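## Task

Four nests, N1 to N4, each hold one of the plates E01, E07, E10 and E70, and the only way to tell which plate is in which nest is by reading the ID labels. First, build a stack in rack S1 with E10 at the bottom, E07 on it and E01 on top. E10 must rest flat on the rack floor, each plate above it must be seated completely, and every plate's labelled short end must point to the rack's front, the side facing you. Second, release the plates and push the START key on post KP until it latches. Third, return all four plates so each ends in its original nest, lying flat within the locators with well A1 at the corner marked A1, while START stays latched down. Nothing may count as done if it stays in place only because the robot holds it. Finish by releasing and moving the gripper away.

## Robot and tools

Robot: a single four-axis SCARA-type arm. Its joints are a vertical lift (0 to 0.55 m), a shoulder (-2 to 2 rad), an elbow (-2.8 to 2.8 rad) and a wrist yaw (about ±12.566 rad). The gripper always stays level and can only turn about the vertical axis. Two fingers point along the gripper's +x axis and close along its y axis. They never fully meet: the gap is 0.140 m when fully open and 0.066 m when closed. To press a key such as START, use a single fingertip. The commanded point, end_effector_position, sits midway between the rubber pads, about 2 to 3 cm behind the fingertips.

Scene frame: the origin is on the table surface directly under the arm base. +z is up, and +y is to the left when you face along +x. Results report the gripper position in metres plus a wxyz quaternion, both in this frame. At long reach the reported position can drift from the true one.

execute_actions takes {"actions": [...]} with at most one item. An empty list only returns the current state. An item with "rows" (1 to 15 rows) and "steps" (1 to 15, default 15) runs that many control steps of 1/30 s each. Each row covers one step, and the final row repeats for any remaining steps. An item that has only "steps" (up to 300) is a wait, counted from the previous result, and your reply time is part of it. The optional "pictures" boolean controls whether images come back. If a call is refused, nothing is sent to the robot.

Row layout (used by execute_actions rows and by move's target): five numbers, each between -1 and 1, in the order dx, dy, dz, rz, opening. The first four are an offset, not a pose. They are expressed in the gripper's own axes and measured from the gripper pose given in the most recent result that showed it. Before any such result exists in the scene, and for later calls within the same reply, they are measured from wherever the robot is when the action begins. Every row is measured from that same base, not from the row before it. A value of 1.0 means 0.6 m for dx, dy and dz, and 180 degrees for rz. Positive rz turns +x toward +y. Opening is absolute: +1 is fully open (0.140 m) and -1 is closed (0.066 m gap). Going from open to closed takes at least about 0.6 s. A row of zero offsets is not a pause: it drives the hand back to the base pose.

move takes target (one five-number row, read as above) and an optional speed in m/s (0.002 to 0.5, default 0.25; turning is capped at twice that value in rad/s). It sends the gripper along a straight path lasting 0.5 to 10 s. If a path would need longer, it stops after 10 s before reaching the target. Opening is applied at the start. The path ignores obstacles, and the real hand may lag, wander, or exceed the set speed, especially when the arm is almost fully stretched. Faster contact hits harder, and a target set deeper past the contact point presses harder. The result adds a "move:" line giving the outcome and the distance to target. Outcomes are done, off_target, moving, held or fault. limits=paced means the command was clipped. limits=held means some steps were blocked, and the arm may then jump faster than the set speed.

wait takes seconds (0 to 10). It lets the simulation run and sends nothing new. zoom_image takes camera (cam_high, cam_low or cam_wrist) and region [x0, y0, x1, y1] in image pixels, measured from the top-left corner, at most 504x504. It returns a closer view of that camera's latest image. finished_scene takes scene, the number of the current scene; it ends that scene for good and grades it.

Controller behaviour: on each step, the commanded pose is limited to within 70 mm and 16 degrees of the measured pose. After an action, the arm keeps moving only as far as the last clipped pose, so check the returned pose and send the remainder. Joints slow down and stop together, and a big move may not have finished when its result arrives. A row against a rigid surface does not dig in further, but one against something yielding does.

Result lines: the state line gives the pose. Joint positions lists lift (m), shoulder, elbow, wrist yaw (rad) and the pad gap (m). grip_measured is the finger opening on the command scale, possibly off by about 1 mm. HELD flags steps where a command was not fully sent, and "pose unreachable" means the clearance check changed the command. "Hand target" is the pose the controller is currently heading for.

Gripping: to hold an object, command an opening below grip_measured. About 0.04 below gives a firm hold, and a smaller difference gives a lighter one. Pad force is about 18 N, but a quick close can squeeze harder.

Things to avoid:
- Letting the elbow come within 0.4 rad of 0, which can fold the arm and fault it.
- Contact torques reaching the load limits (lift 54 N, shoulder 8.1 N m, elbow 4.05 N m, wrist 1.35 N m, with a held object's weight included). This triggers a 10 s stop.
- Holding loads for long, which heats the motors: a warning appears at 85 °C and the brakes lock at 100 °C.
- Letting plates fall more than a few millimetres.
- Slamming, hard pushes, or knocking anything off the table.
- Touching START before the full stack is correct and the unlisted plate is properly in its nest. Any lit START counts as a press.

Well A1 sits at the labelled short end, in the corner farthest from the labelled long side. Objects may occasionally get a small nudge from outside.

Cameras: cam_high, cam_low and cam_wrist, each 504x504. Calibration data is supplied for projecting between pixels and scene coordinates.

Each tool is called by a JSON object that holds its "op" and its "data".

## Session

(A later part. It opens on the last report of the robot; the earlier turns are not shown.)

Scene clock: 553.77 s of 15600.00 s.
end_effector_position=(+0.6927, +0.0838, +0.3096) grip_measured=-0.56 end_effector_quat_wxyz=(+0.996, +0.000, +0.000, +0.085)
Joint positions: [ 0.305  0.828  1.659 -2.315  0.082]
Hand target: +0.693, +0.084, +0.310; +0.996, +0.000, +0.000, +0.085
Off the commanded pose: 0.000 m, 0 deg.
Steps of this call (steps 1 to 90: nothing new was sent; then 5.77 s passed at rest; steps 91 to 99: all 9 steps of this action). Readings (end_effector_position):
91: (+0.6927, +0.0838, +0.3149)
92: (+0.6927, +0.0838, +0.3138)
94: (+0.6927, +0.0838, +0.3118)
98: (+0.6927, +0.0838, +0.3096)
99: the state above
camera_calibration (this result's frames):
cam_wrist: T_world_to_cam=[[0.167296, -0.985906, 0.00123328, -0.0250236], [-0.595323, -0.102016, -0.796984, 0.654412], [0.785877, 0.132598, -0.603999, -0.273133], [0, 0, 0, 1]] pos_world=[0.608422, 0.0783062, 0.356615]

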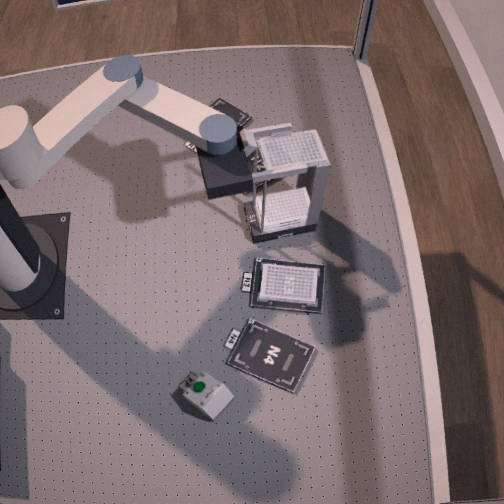

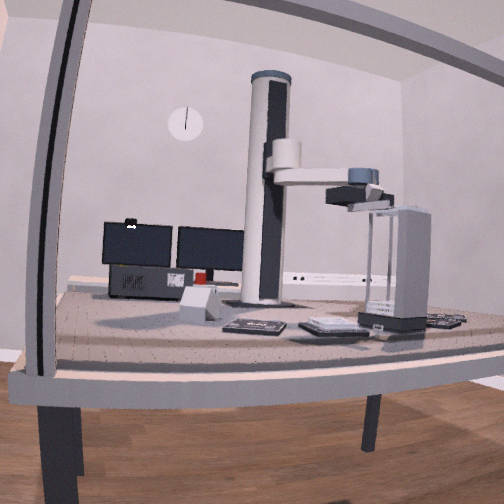

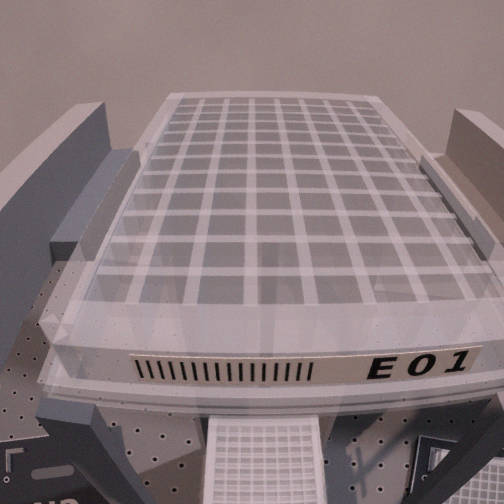

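{"op": "move", "data": {"target": [0, 0, -0.365, 0, -0.61], "speed": 0.35}}

{"op": "execute_actions", "data": {"actions": [{"rows": [[0,0,-0.001,0,-0.61],[0,0,-0.002,0,-0.61],[0,0,-0.0027,0,-0.61],[0,0,-0.0034,0,-0.61],[0,0,-0.0041,0,-0.61],[0,0,-0.0047,0,-0.61],[0,0,-0.0052,0,-0.61]], "steps": 10}]}}

Scene clock: 559.03 s of 15600.00 s.
end_effector_position=(+0.6927, +0.0837, +0.0906) grip_measured=-0.56 end_effector_quat_wxyz=(+0.996, +0.000, +0.000, +0.085)
Joint positions: [ 0.086  0.828  1.659 -2.315  0.082]
Hand target: +0.693, +0.084, +0.091; +0.996, +0.000, +0.000, +0.085
Off the commanded pose: 0.000 m, 0 deg.
After step 90, 1.17 s passed at rest.
move: done
camera_calibration (this result's frames):
cam_wrist: T_world_to_cam=[[0.167251, -0.985914, 0.00123328, -0.0247365], [-0.595327, -0.101989, -0.796984, 0.479825], [0.785883, 0.132562, -0.603999, -0.405438], [0, 0, 0, 1]] pos_world=[0.608417, 0.0782945, 0.137559]

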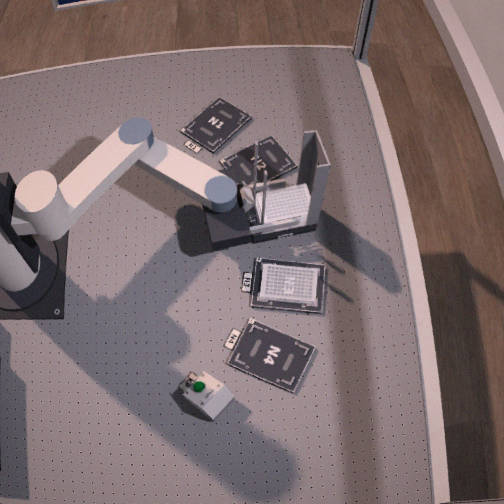

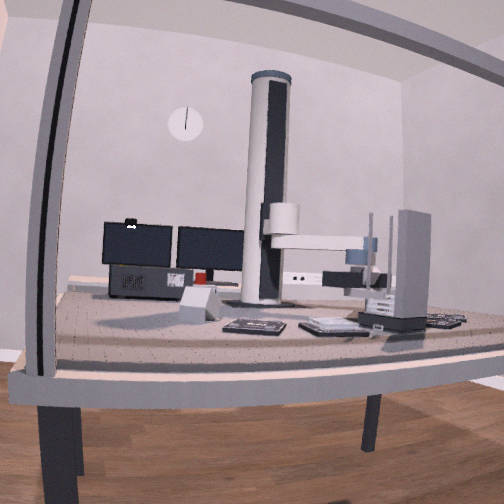

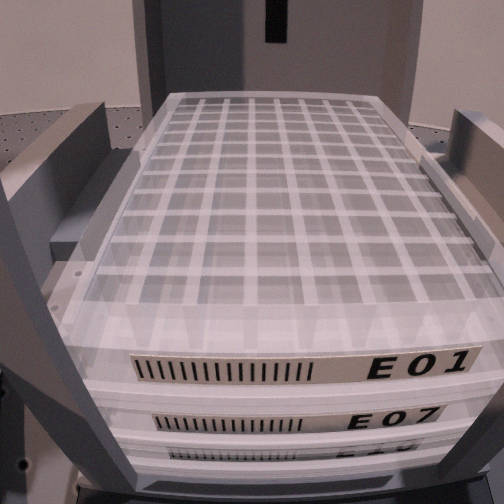

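Scene clock: 559.37 s of 15600.00 s.
end_effector_position=(+0.6927, +0.0837, +0.0876) grip_measured=-0.55 end_effector_quat_wxyz=(+0.996, +0.000, +0.000, +0.085)
Joint positions: [ 0.083  0.828  1.659 -2.315  0.082]
Hand target: +0.693, +0.084, +0.087; +0.996, +0.000, +0.000, +0.085
Off the commanded pose: 0.000 m, 0 deg.
Steps of this call (steps 1 to 10: all 10 steps of this action). Readings (end_effector_position):
1: (+0.6927, +0.0837, +0.0905)
2: (+0.6927, +0.0837, +0.0899)
4: (+0.6927, +0.0837, +0.0888)
8: (+0.6927, +0.0837, +0.0876)
10: the state above
camera_calibration (this result's frames):
cam_wrist: T_world_to_cam=[[0.167253, -0.985913, 0.00123328, -0.0247357], [-0.595327, -0.10199, -0.796984, 0.477487], [0.785883, 0.132564, -0.603999, -0.407207], [0, 0, 0, 1]] pos_world=[0.608415, 0.0782923, 0.134627]

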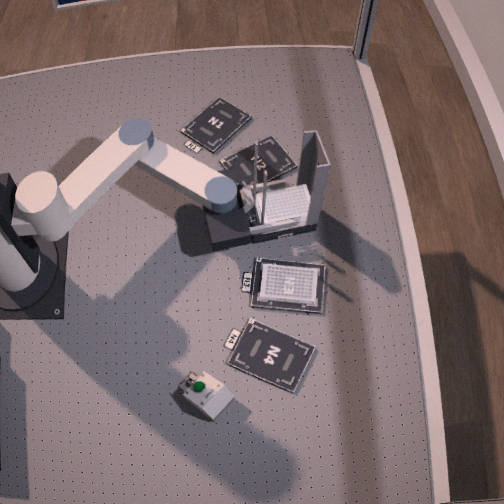

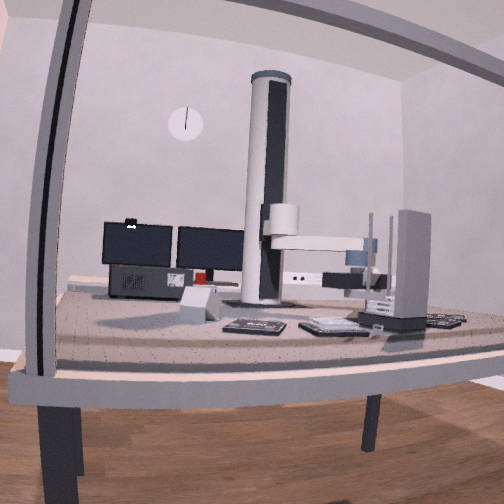

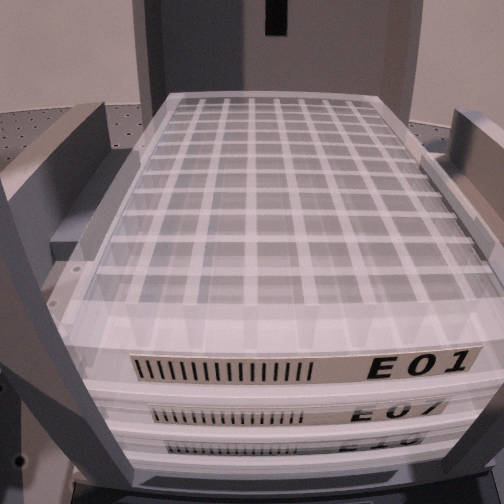

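{"op": "execute_actions", "data": {"actions": [{"rows": [[0,0,0,0,-0.58],[0,0,0,0,-0.56],[0,0,0,0,-0.53],[0,0,0,0,-0.45],[0,0,0,0,-0.3],[0,0,0,0,-0.1]], "steps": 9}], "pictures": false}}

{"op": "move", "data": {"target": [-0.2, 0, 0.02, 0, -0.1], "speed": 0.35}}

{"op": "zoom_image", "data": {"camera": "cam_wrist", "region": [150, 60, 390, 250]}}

{"op": "move", "data": {"target": [-0.075, -0.21, 0.03, -0.11, -0.1], "speed": 0.4}}

Scene clock: 577.67 s of 15600.00 s.
end_effector_position=(+0.6927, +0.0837, +0.0877) grip_measured=-0.10 end_effector_quat_wxyz=(+0.996, +0.000, +0.000, +0.085)
Joint positions: [ 0.083  0.828  1.659 -2.315  0.099]
Hand target: +0.693, +0.084, +0.088; +0.996, +0.000, +0.000, +0.085
Off the commanded pose: 0.000 m, 0 deg.
Steps of this call (steps 1 to 90: nothing new was sent; then 15.00 s passed at rest; steps 91 to 99: all 9 steps of this action). Readings (end_effector_position):
91: (+0.6927, +0.0837, +0.0876)
92: (+0.6927, +0.0837, +0.0877)
94: (+0.6927, +0.0837, +0.0877)
98: (+0.6927, +0.0837, +0.0877)
99: the state above

Scene clock: 578.70 s of 15600.00 s.
end_effector_position=(+0.5745, +0.0633, +0.0997) grip_measured=-0.10 end_effector_quat_wxyz=(+0.996, +0.000, +0.000, +0.085)
Joint positions: [ 0.095  1.061  1.057 -1.948  0.099]
Hand target: +0.574, +0.063, +0.100; +0.996, +0.000, +0.000, +0.085
Off the commanded pose: 0.000 m, 0 deg.
move: done
camera_calibration (this result's frames):
cam_wrist: T_world_to_cam=[[0.166798, -0.98599, 0.00123328, -0.024845], [-0.595374, -0.101715, -0.796984, 0.414598], [0.785944, 0.132201, -0.603999, -0.304282], [0, 0, 0, 1]] pos_world=[0.490134, 0.0579006, 0.146673]

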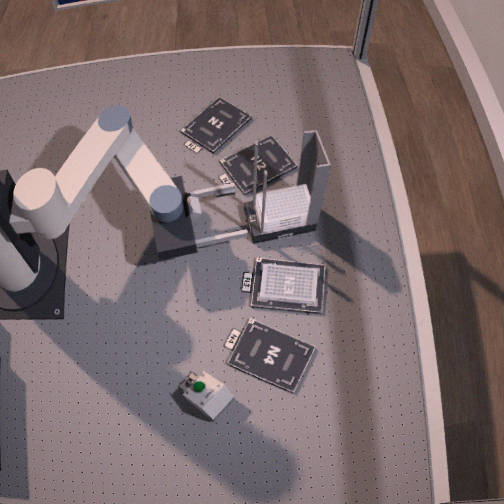

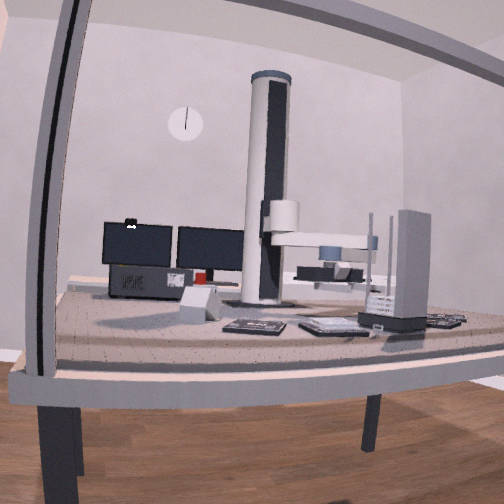

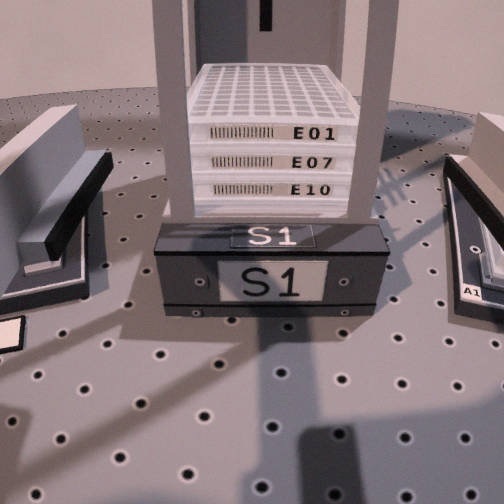

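Region (150, 60, 390, 250) of cam_wrist's 504x504 image, scaled by 2.100, with more detail than that image has; it fills the top 399 rows of this view, and the rest is white.

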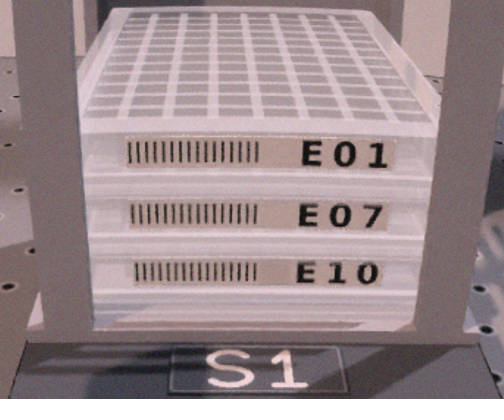

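Scene clock: 579.57 s of 15600.00 s.
end_effector_position=(+0.5514, -0.0687, +0.1177) grip_measured=-0.10 end_effector_quat_wxyz=(+0.996, +0.000, +0.000, -0.088)
Joint positions: [ 0.113  0.761  0.96  -1.896  0.099]
Hand target: +0.551, -0.068, +0.118; +0.996, +0.000, +0.000, -0.087
Off the commanded pose: 0.000 m, 0 deg.
move: done
camera_calibration (this result's frames):
cam_wrist: T_world_to_cam=[[-0.17788, -0.984051, 0.00123328, 0.0390095], [-0.594542, 0.106472, -0.796984, 0.415645], [0.784142, -0.1425, -0.603999, -0.275702], [0, 0, 0, 1]] pos_world=[0.470247, -0.0451549, 0.164691]

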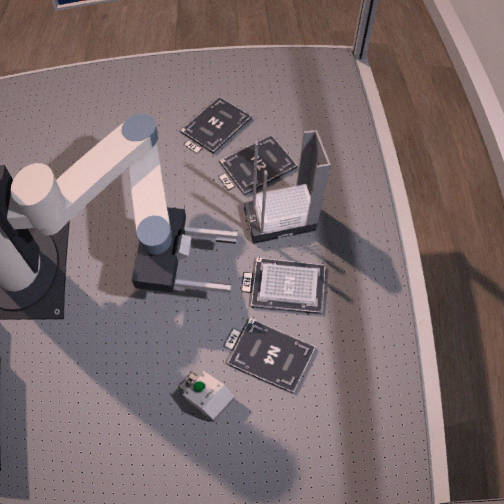

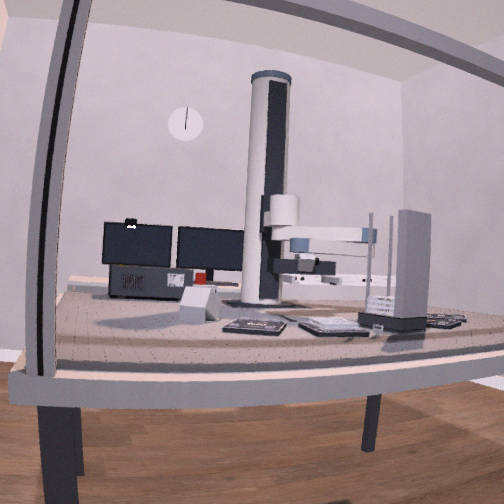

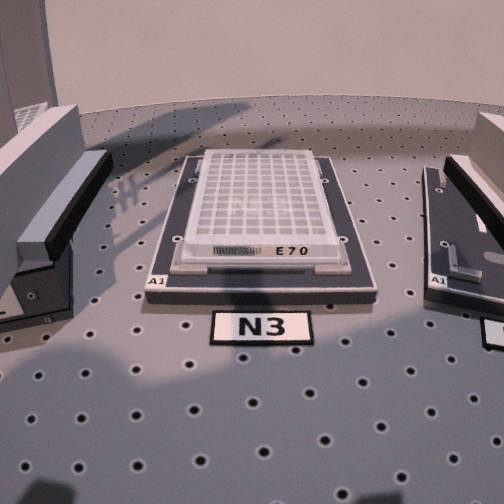

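{"op": "zoom_image", "data": {"camera": "cam_wrist", "region": [140, 140, 380, 310]}}

{"op": "move", "data": {"target": [-0.1026, -0.4237, 0.005, -0.2073, -0.1], "speed": 0.4}}

Region (140, 140, 380, 310) of cam_wrist's 504x504 image, scaled by 2.100, with more detail than that image has; it fills the top 357 rows of this view, and the rest is white.

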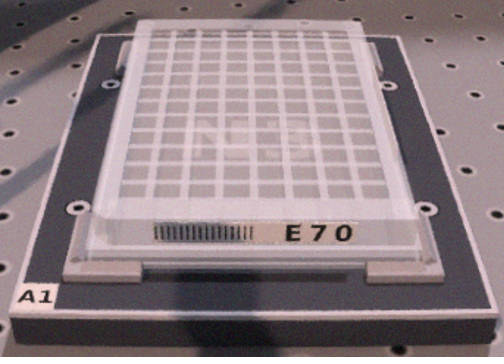

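Scene clock: 589.07 s of 15600.00 s.
end_effector_position=(+0.4462, -0.3083, +0.1206) grip_measured=-0.10 end_effector_quat_wxyz=(+0.916, +0.000, +0.000, -0.402)
Joint positions: [ 0.116  0.041  1.085 -1.953  0.099]
Hand target: +0.446, -0.308, +0.121; +0.916, +0.000, +0.000, -0.402
Off the commanded pose: 0.000 m, 0 deg.
After step 90, 5.20 s passed at rest.
move: done
camera_calibration (this result's frames):
cam_wrist: T_world_to_cam=[[-0.737949, -0.674855, 0.00123328, 0.129757], [-0.408338, 0.445058, -0.796984, 0.402269], [0.5373, -0.588638, -0.603999, -0.252963], [0, 0, 0, 1]] pos_world=[0.395933, -0.24037, 0.167653]

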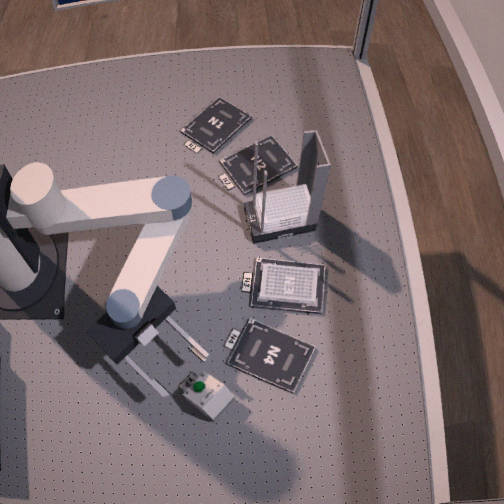

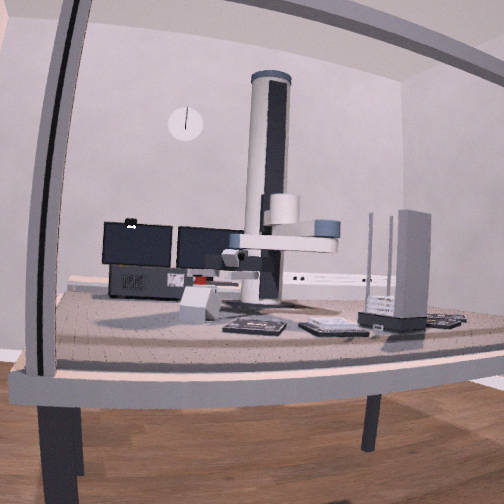

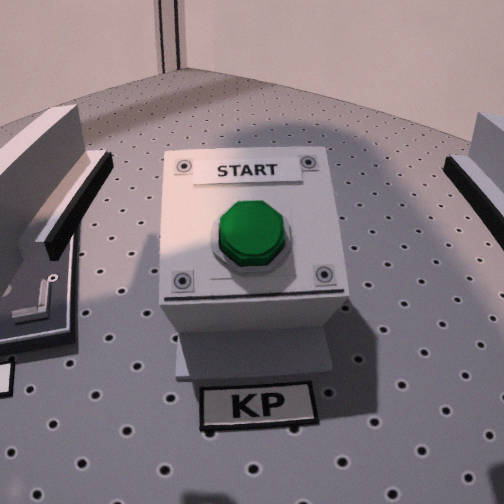

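{"op": "move", "data": {"target": [0.0257, -0.059, -0.0473, 0.0156, -1], "speed": 0.12}}

Scene clock: 610.60 s of 15600.00 s.
end_effector_position=(+0.4304, -0.3437, +0.0922) grip_measured=-0.99 end_effector_quat_wxyz=(+0.925, +0.000, +0.000, -0.380)
Joint positions: [ 0.087 -0.138  1.177 -1.818  0.066]
Hand target: +0.431, -0.344, +0.092; +0.925, +0.000, +0.000, -0.379
Off the commanded pose: 0.000 m, 0 deg.
After step 90, 17.80 s passed at rest.
move: done
camera_calibration (this result's frames):
cam_wrist: T_world_to_cam=[[-0.704598, -0.709606, 0.00123328, 0.0679192], [-0.429294, 0.42488, -0.796984, 0.39101], [0.565021, -0.562083, -0.603999, -0.285291], [0, 0, 0, 1]] pos_world=[0.376909, -0.278293, 0.139229]

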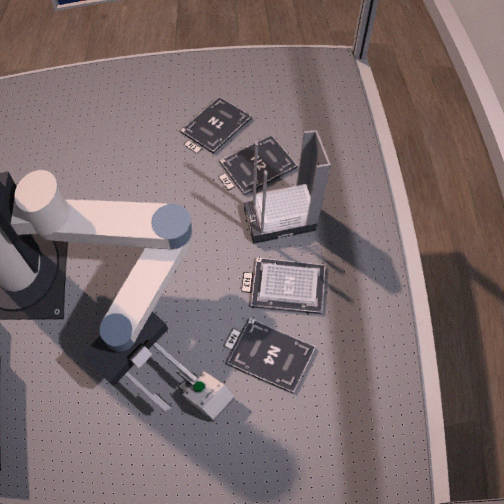

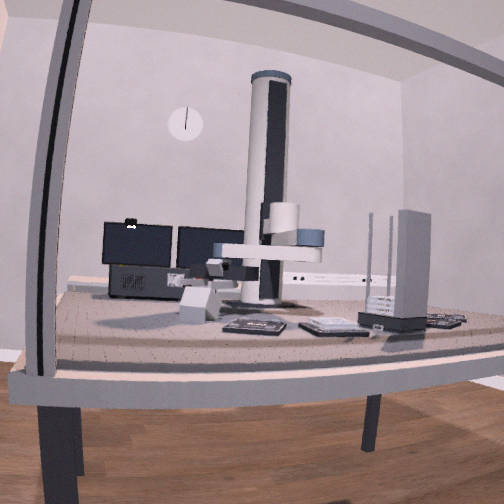

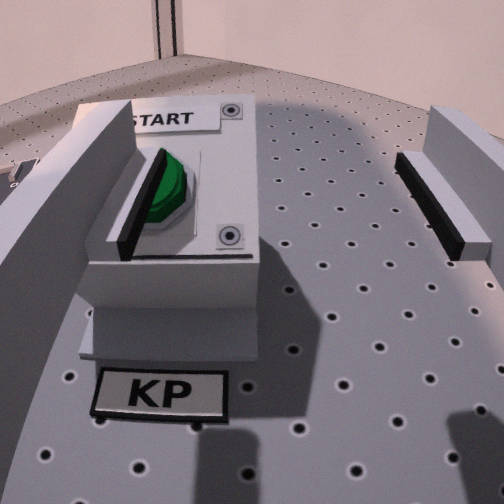

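{"op": "zoom_image", "data": {"camera": "cam_wrist", "region": [100, 90, 270, 270]}}

{"op": "zoom_image", "data": {"camera": "cam_high", "region": [160, 355, 240, 425]}}

{"op": "zoom_image", "data": {"camera": "cam_low", "region": [350, 280, 440, 340]}}

Region (100, 90, 270, 270) of cam_wrist's 504x504 image, scaled by 2.800, with more detail than that image has.

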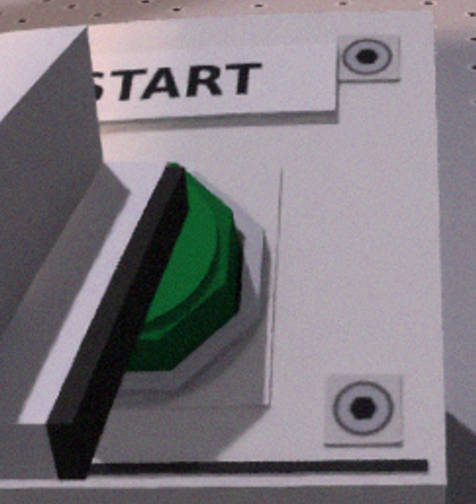

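Region (160, 355, 240, 425) of cam_high's 504x504 image, scaled by 6.300, with more detail than that image has; it fills the top 441 rows of this view, and the rest is white.

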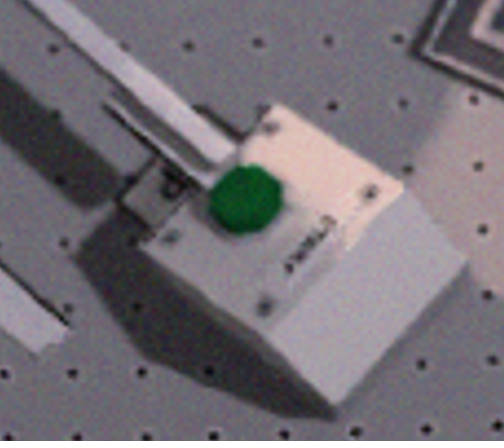

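Region (350, 280, 440, 340) of cam_low's 504x504 image, scaled by 5.600, with more detail than that image has.

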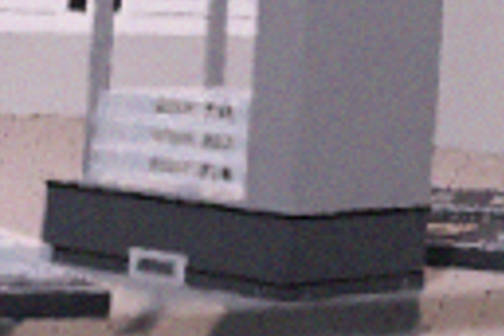

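{"op": "execute_actions", "data": {"actions": [{"rows": [[0.0019,0,-0.0027,0,-1],[0.0038,0,-0.0055,0,-1],[0.0052,0,-0.0075,0,-1],[0.0060,0,-0.0086,0,-1],[0.0065,0,-0.0093,0,-1],[0.0070,0,-0.0100,0,-1],[0.0075,0,-0.0107,0,-1],[0.0080,0,-0.0114,0,-1],[0.0085,0,-0.0121,0,-1],[0.0090,0,-0.0129,0,-1],[0.0095,0,-0.0137,0,-1],[0.0100,0,-0.0144,0,-1],[0.0105,0,-0.0151,0,-1]], "steps": 15}]}}

{"op": "zoom_image", "data": {"camera": "cam_wrist", "region": [100, 90, 270, 270]}}

Scene clock: 624.77 s of 15600.00 s.
end_effector_position=(+0.4349, -0.3480, +0.0832) grip_measured=-0.99 end_effector_quat_wxyz=(+0.925, +0.000, +0.000, -0.379)
Joint positions: [ 0.078 -0.144  1.206 -1.84   0.066]
Hand target: +0.435, -0.348, +0.083; +0.925, +0.000, +0.000, -0.380
Off the commanded pose: 0.000 m, 0 deg.
Steps of this call (steps 1 to 90: nothing new was sent; then 10.67 s passed at rest; steps 91 to 105: all 15 steps of this action). Readings (end_effector_position):
91: (+0.4305, -0.3437, +0.0921)
92: (+0.4311, -0.3444, +0.0909)
94: (+0.4326, -0.3457, +0.0878)
98: (+0.4337, -0.3468, +0.0857)
105: the state above
camera_calibration (this result's frames):
cam_wrist: T_world_to_cam=[[-0.704153, -0.710047, 0.00123328, 0.0677387], [-0.42956, 0.424611, -0.796984, 0.387615], [0.565372, -0.561729, -0.603999, -0.29574], [0, 0, 0, 1]] pos_world=[0.381406, -0.282614, 0.130212]

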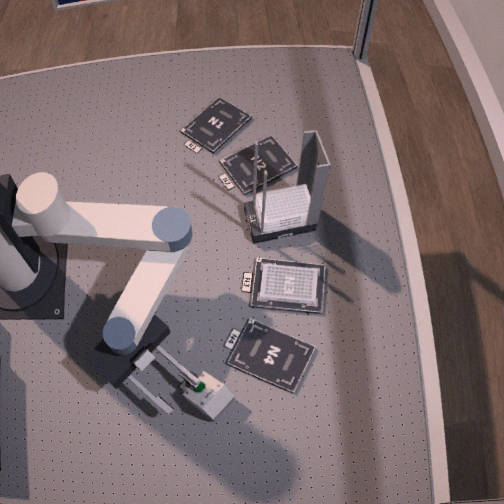

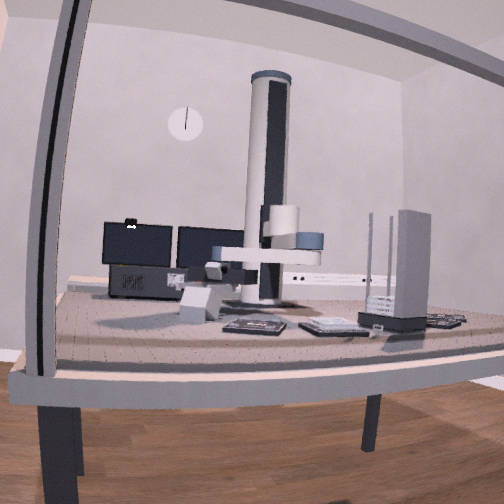

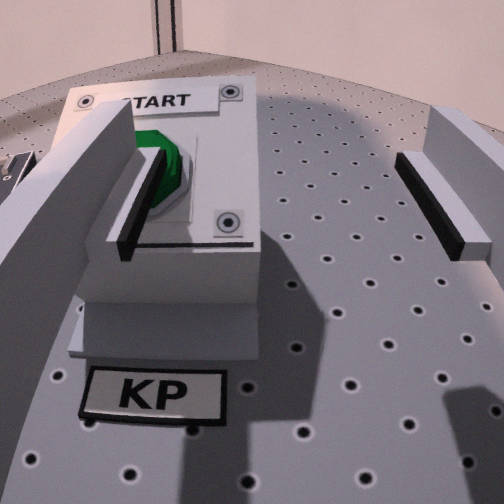

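Region (100, 90, 270, 270) of cam_wrist's 504x504 image, scaled by 2.800, with more detail than that image has.

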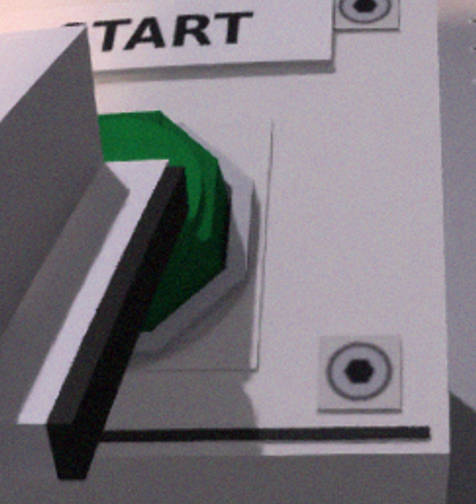

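{"op": "execute_actions", "data": {"actions": [{"rows": [[0.0004,0,-0.0005,0,-1],[0.0008,0,-0.0011,0,-1],[0.0011,0,-0.0016,0,-1],[0.0015,0,-0.0022,0,-1],[0.0019,0,-0.0027,0,-1],[0.0023,0,-0.0033,0,-1],[0.0026,0,-0.0038,0,-1],[0.0029,0,-0.0041,0,-1]], "steps": 10}]}}

{"op": "zoom_image", "data": {"camera": "cam_wrist", "region": [100, 90, 270, 270]}}

Scene clock: 629.73 s of 15600.00 s.
end_effector_position=(+0.4360, -0.3490, +0.0809) grip_measured=-0.99 end_effector_quat_wxyz=(+0.925, +0.000, +0.000, -0.379)
Joint positions: [ 0.076 -0.145  1.212 -1.845  0.066]
Hand target: +0.436, -0.349, +0.081; +0.925, +0.000, +0.000, -0.379
Off the commanded pose: 0.000 m, 0 deg.
Steps of this call (steps 1 to 90: nothing new was sent; then 1.63 s passed at rest; steps 91 to 100: all 10 steps of this action). Readings (end_effector_position):
91: (+0.4349, -0.3480, +0.0832)
92: (+0.4350, -0.3481, +0.0830)
94: (+0.4353, -0.3483, +0.0823)
98: (+0.4359, -0.3489, +0.0810)
100: the state above
camera_calibration (this result's frames):
cam_wrist: T_world_to_cam=[[-0.70374, -0.710457, 0.00123328, 0.0674436], [-0.429808, 0.42436, -0.796984, 0.386628], [0.565699, -0.561399, -0.603999, -0.298287], [0, 0, 0, 1]] pos_world=[0.382379, -0.283612, 0.127888]

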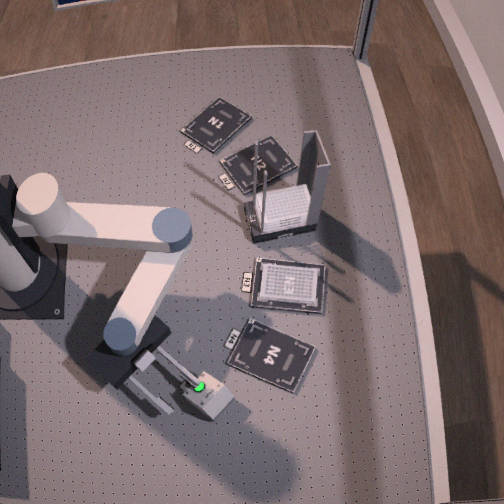

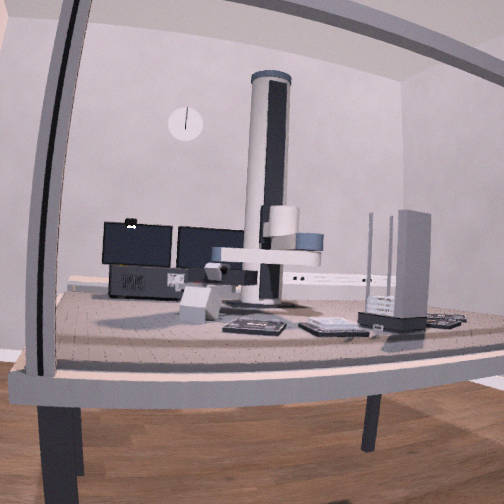

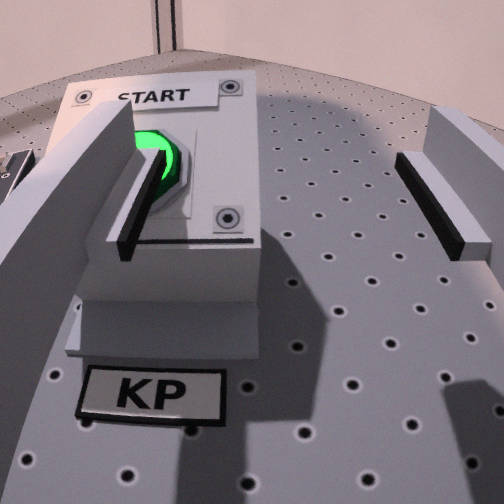

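Region (100, 90, 270, 270) of cam_wrist's 504x504 image, scaled by 2.800, with more detail than that image has.

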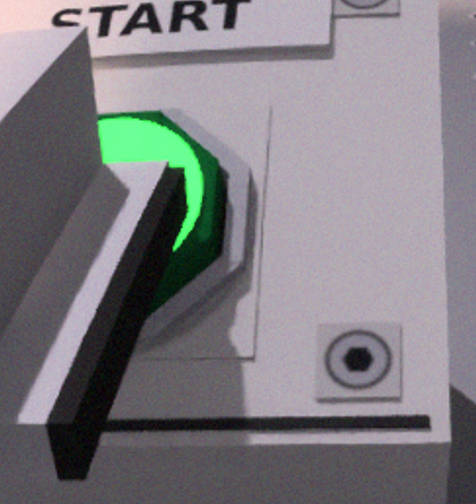

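Lit. Press a little further to latch.

{"op": "execute_actions", "data": {"actions": [{"rows": [[0.0006,0,-0.0006,0,-1],[0.0009,0,-0.001,0,-1],[0.0012,0,-0.0014,0,-1],[0.0015,0,-0.0018,0,-1],[0.0018,0,-0.0022,0,-1],[0.0021,0,-0.0026,0,-1]], "steps": 8}]}}

{"op": "zoom_image", "data": {"camera": "cam_wrist", "region": [100, 90, 270, 270]}}

Scene clock: 633.40 s of 15600.00 s.
end_effector_position=(+0.4366, -0.3495, +0.0795) grip_measured=-0.99 end_effector_quat_wxyz=(+0.925, +0.000, +0.000, -0.379)
Joint positions: [ 0.074 -0.147  1.216 -1.847  0.066]
Hand target: +0.437, -0.350, +0.079; +0.925, +0.000, +0.000, -0.379
Off the commanded pose: 0.000 m, 0 deg.
Steps of this call (steps 1 to 90: nothing new was sent; then 0.40 s passed at rest; steps 91 to 98: all 8 steps of this action). Readings (end_effector_position):
91: (+0.4360, -0.3490, +0.0809)
92: (+0.4360, -0.3490, +0.0807)
94: (+0.4363, -0.3493, +0.0802)
98: the state above
camera_calibration (this result's frames):
cam_wrist: T_world_to_cam=[[-0.703293, -0.710899, 0.00123328, 0.0671005], [-0.430074, 0.42409, -0.796984, 0.386037], [0.566052, -0.561044, -0.603999, -0.299843], [0, 0, 0, 1]] pos_world=[0.382942, -0.284237, 0.126478]

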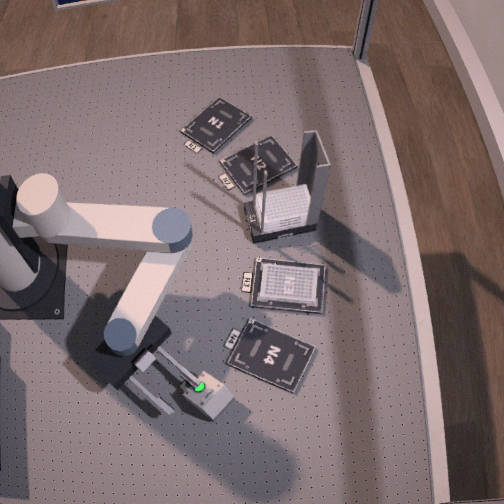

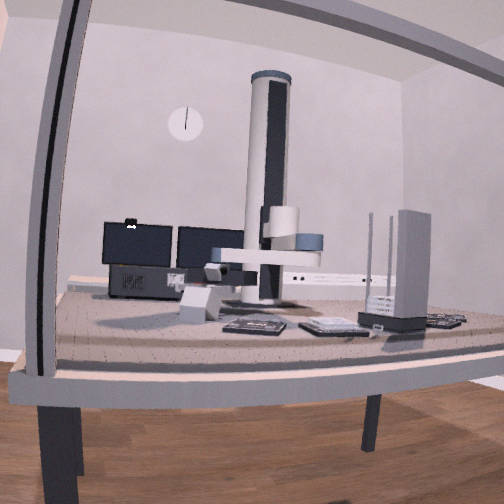

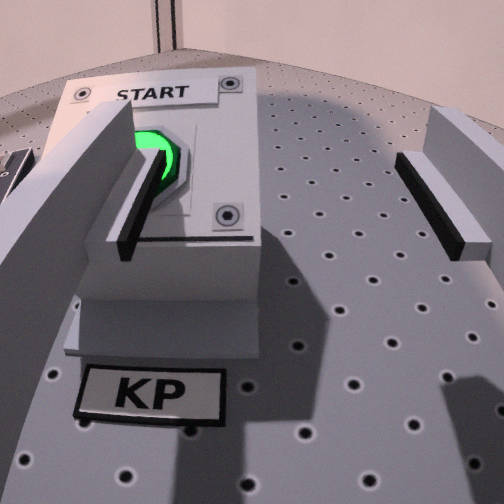

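Region (100, 90, 270, 270) of cam_wrist's 504x504 image, scaled by 2.800, with more detail than that image has.

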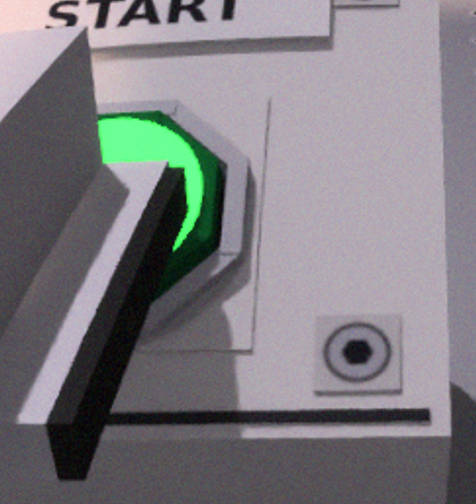

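{"op": "execute_actions", "data": {"actions": [{"rows": [[0.0009,0,-0.0006,0,-1],[0.0012,0,-0.001,0,-1],[0.0015,0,-0.0014,0,-1],[0.0017,0,-0.0017,0,-1]], "steps": 6}], "pictures": false}}

{"op": "move", "data": {"target": [-0.04, 0, 0.055, 0, -1], "speed": 0.15}}

Scene clock: 638.87 s of 15600.00 s.
end_effector_position=(+0.4370, -0.3499, +0.0786) grip_measured=-0.99 end_effector_quat_wxyz=(+0.926, +0.000, +0.000, -0.378)
Joint positions: [ 0.074 -0.147  1.219 -1.848  0.066]
Hand target: +0.437, -0.350, +0.078; +0.925, +0.000, +0.000, -0.379
Off the commanded pose: 0.000 m, 0 deg.
Steps of this call (steps 1 to 90: nothing new was sent; then 2.27 s passed at rest; steps 91 to 96: all 6 steps of this action). Readings (end_effector_position):
91: (+0.4366, -0.3496, +0.0794)
92: (+0.4367, -0.3497, +0.0792)
94: (+0.4369, -0.3499, +0.0788)
96: the state above

Scene clock: 639.80 s of 15600.00 s.
end_effector_position=(+0.4197, -0.3332, +0.1117) grip_measured=-0.99 end_effector_quat_wxyz=(+0.925, +0.000, +0.000, -0.379)
Joint positions: [ 0.107 -0.126  1.11  -1.761  0.066]
Hand target: +0.420, -0.333, +0.112; +0.926, +0.000, +0.000, -0.378
Off the commanded pose: 0.000 m, 0 deg.
move: done
camera_calibration (this result's frames):
cam_wrist: T_world_to_cam=[[-0.703418, -0.710775, 0.00123328, 0.0668777], [-0.43, 0.424166, -0.796984, 0.397493], [0.565953, -0.561143, -0.603999, -0.261675], [0, 0, 0, 1]] pos_world=[0.36606, -0.267905, 0.158662]

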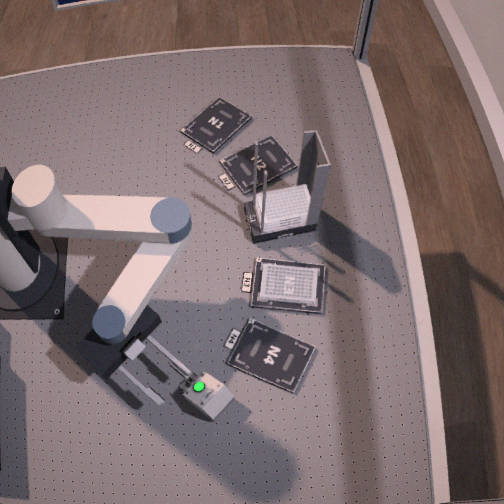

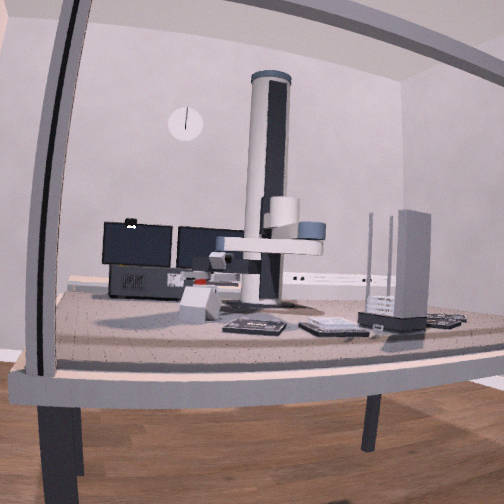

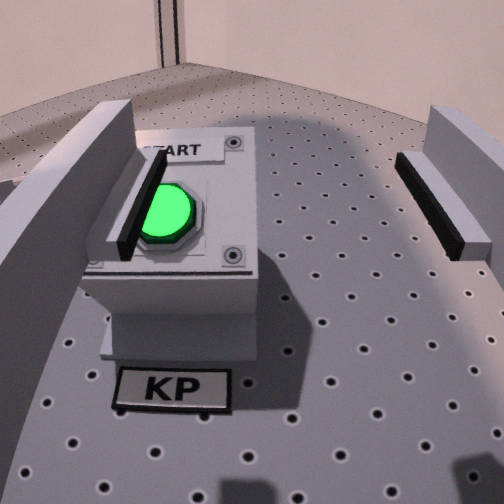

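{"op": "execute_actions", "data": {"actions": []}}

Scene clock: 659.37 s of 15600.00 s.
end_effector_position=(+0.4197, -0.3332, +0.1117) grip_measured=-0.99 end_effector_quat_wxyz=(+0.925, +0.000, +0.000, -0.379)
Joint positions: [ 0.107 -0.126  1.11  -1.761  0.066]
Hand target: +0.420, -0.333, +0.112; +0.926, +0.000, +0.000, -0.378
Off the commanded pose: 0.000 m, 0 deg.
Steps of this call (steps 1 to 90: nothing new was sent; then 16.57 s passed at rest). Readings (end_effector_position):
1: (+0.4197, -0.3332, +0.1117)
2: (+0.4197, -0.3332, +0.1117)
4: (+0.4197, -0.3332, +0.1117)
8: (+0.4197, -0.3332, +0.1117)
90: the state above
camera_calibration (this result's frames):
cam_wrist: T_world_to_cam=[[-0.703403, -0.710791, 0.00123328, 0.0668698], [-0.430009, 0.424156, -0.796984, 0.397495], [0.565966, -0.561131, -0.603999, -0.261679], [0, 0, 0, 1]] pos_world=[0.366064, -0.267906, 0.15866]

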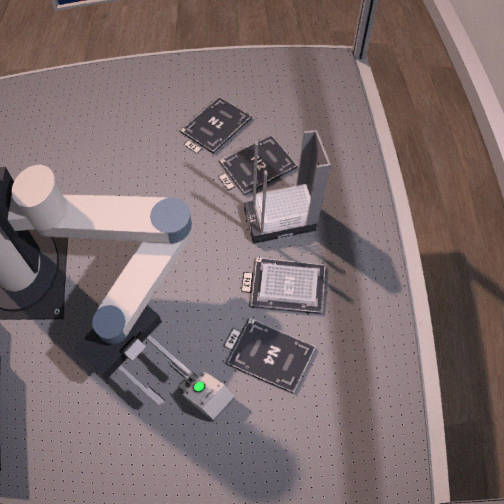

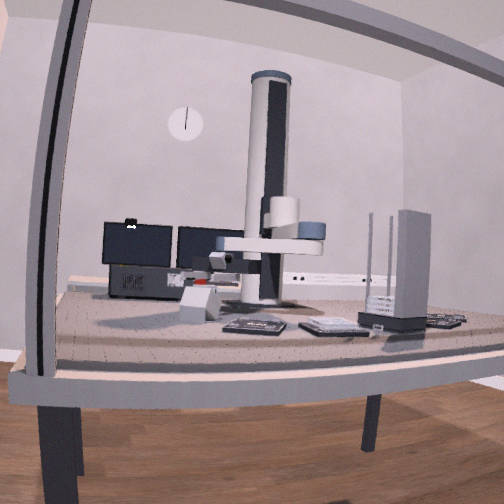

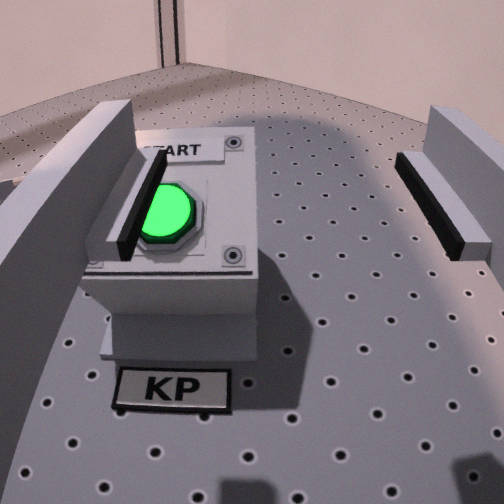

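{"op": "move", "data": {"target": [-0.27952, 0.65204, 0.0067, 0.30178, 0.0], "speed": 0.4}}

{"op": "move", "data": {"target": [0.03, 0, -0.0468, 0, 0.0], "speed": 0.3}}

Scene clock: 669.60 s of 15600.00 s.
end_effector_position=(+0.5746, +0.0635, +0.1156) grip_measured=+0.00 end_effector_quat_wxyz=(+0.996, +0.000, +0.000, +0.086)
Joint positions: [ 0.111  1.061  1.058 -1.947  0.103]
Hand target: +0.575, +0.063, +0.116; +0.996, +0.000, +0.000, +0.085
Off the commanded pose: 0.000 m, 0 deg.
After step 90, 5.57 s passed at rest.
move: done
camera_calibration (this result's frames):
cam_wrist: T_world_to_cam=[[0.167831, -0.985815, 0.00123328, -0.0253354], [-0.595267, -0.102339, -0.796984, 0.427402], [0.785805, 0.133024, -0.603999, -0.294732], [0, 0, 0, 1]] pos_world=[0.490272, 0.0579703, 0.162646]

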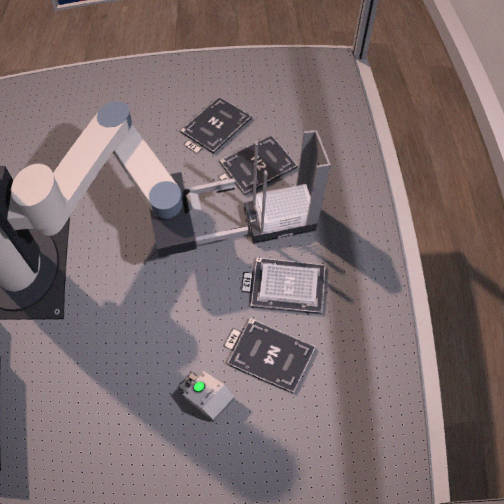

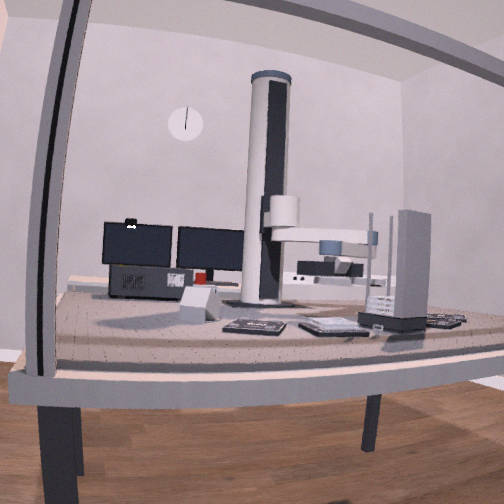

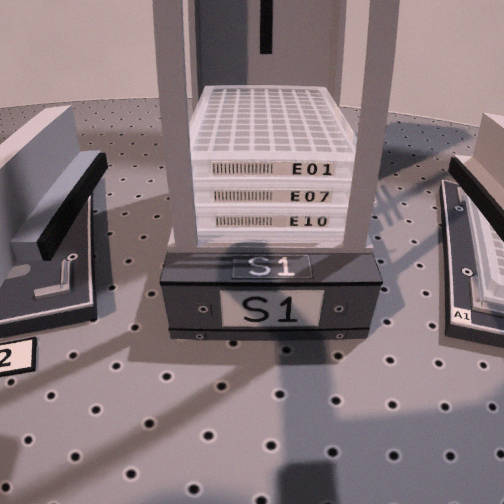

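Scene clock: 670.30 s of 15600.00 s.
end_effector_position=(+0.5923, +0.0667, +0.0875) grip_measured=+0.00 end_effector_quat_wxyz=(+0.996, +0.000, +0.000, +0.086)
Joint positions: [ 0.083  1.033  1.14  -2.001  0.103]
Hand target: +0.592, +0.067, +0.088; +0.996, +0.000, +0.000, +0.086
Off the commanded pose: 0.000 m, 0 deg.
move: done
camera_calibration (this result's frames):
cam_wrist: T_world_to_cam=[[0.168506, -0.9857, 0.00123328, -0.0255044], [-0.595197, -0.102746, -0.796984, 0.415855], [0.785714, 0.133563, -0.603999, -0.326058], [0, 0, 0, 1]] pos_world=[0.508001, 0.061137, 0.134523]

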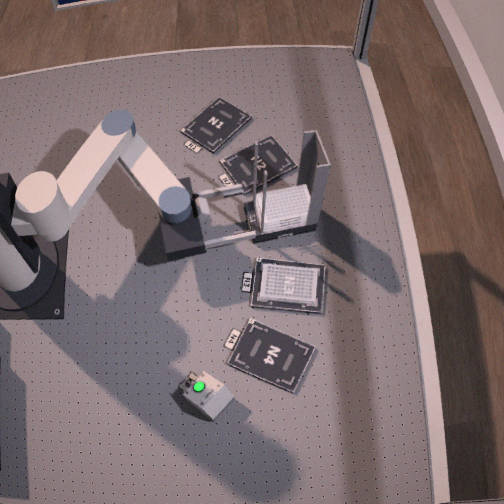

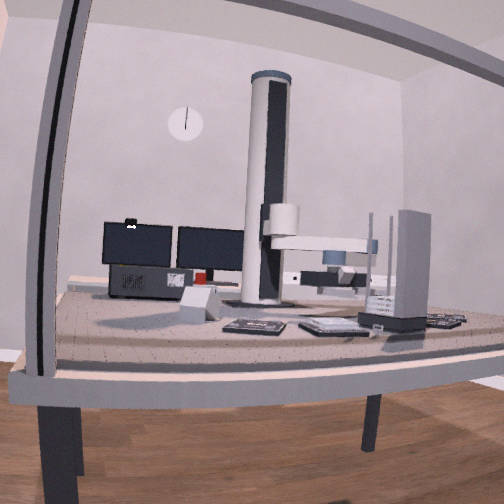

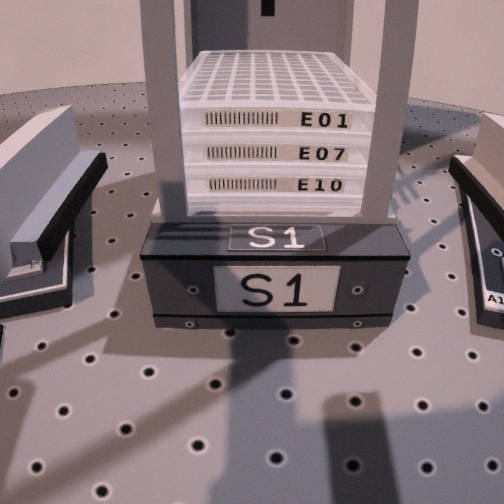

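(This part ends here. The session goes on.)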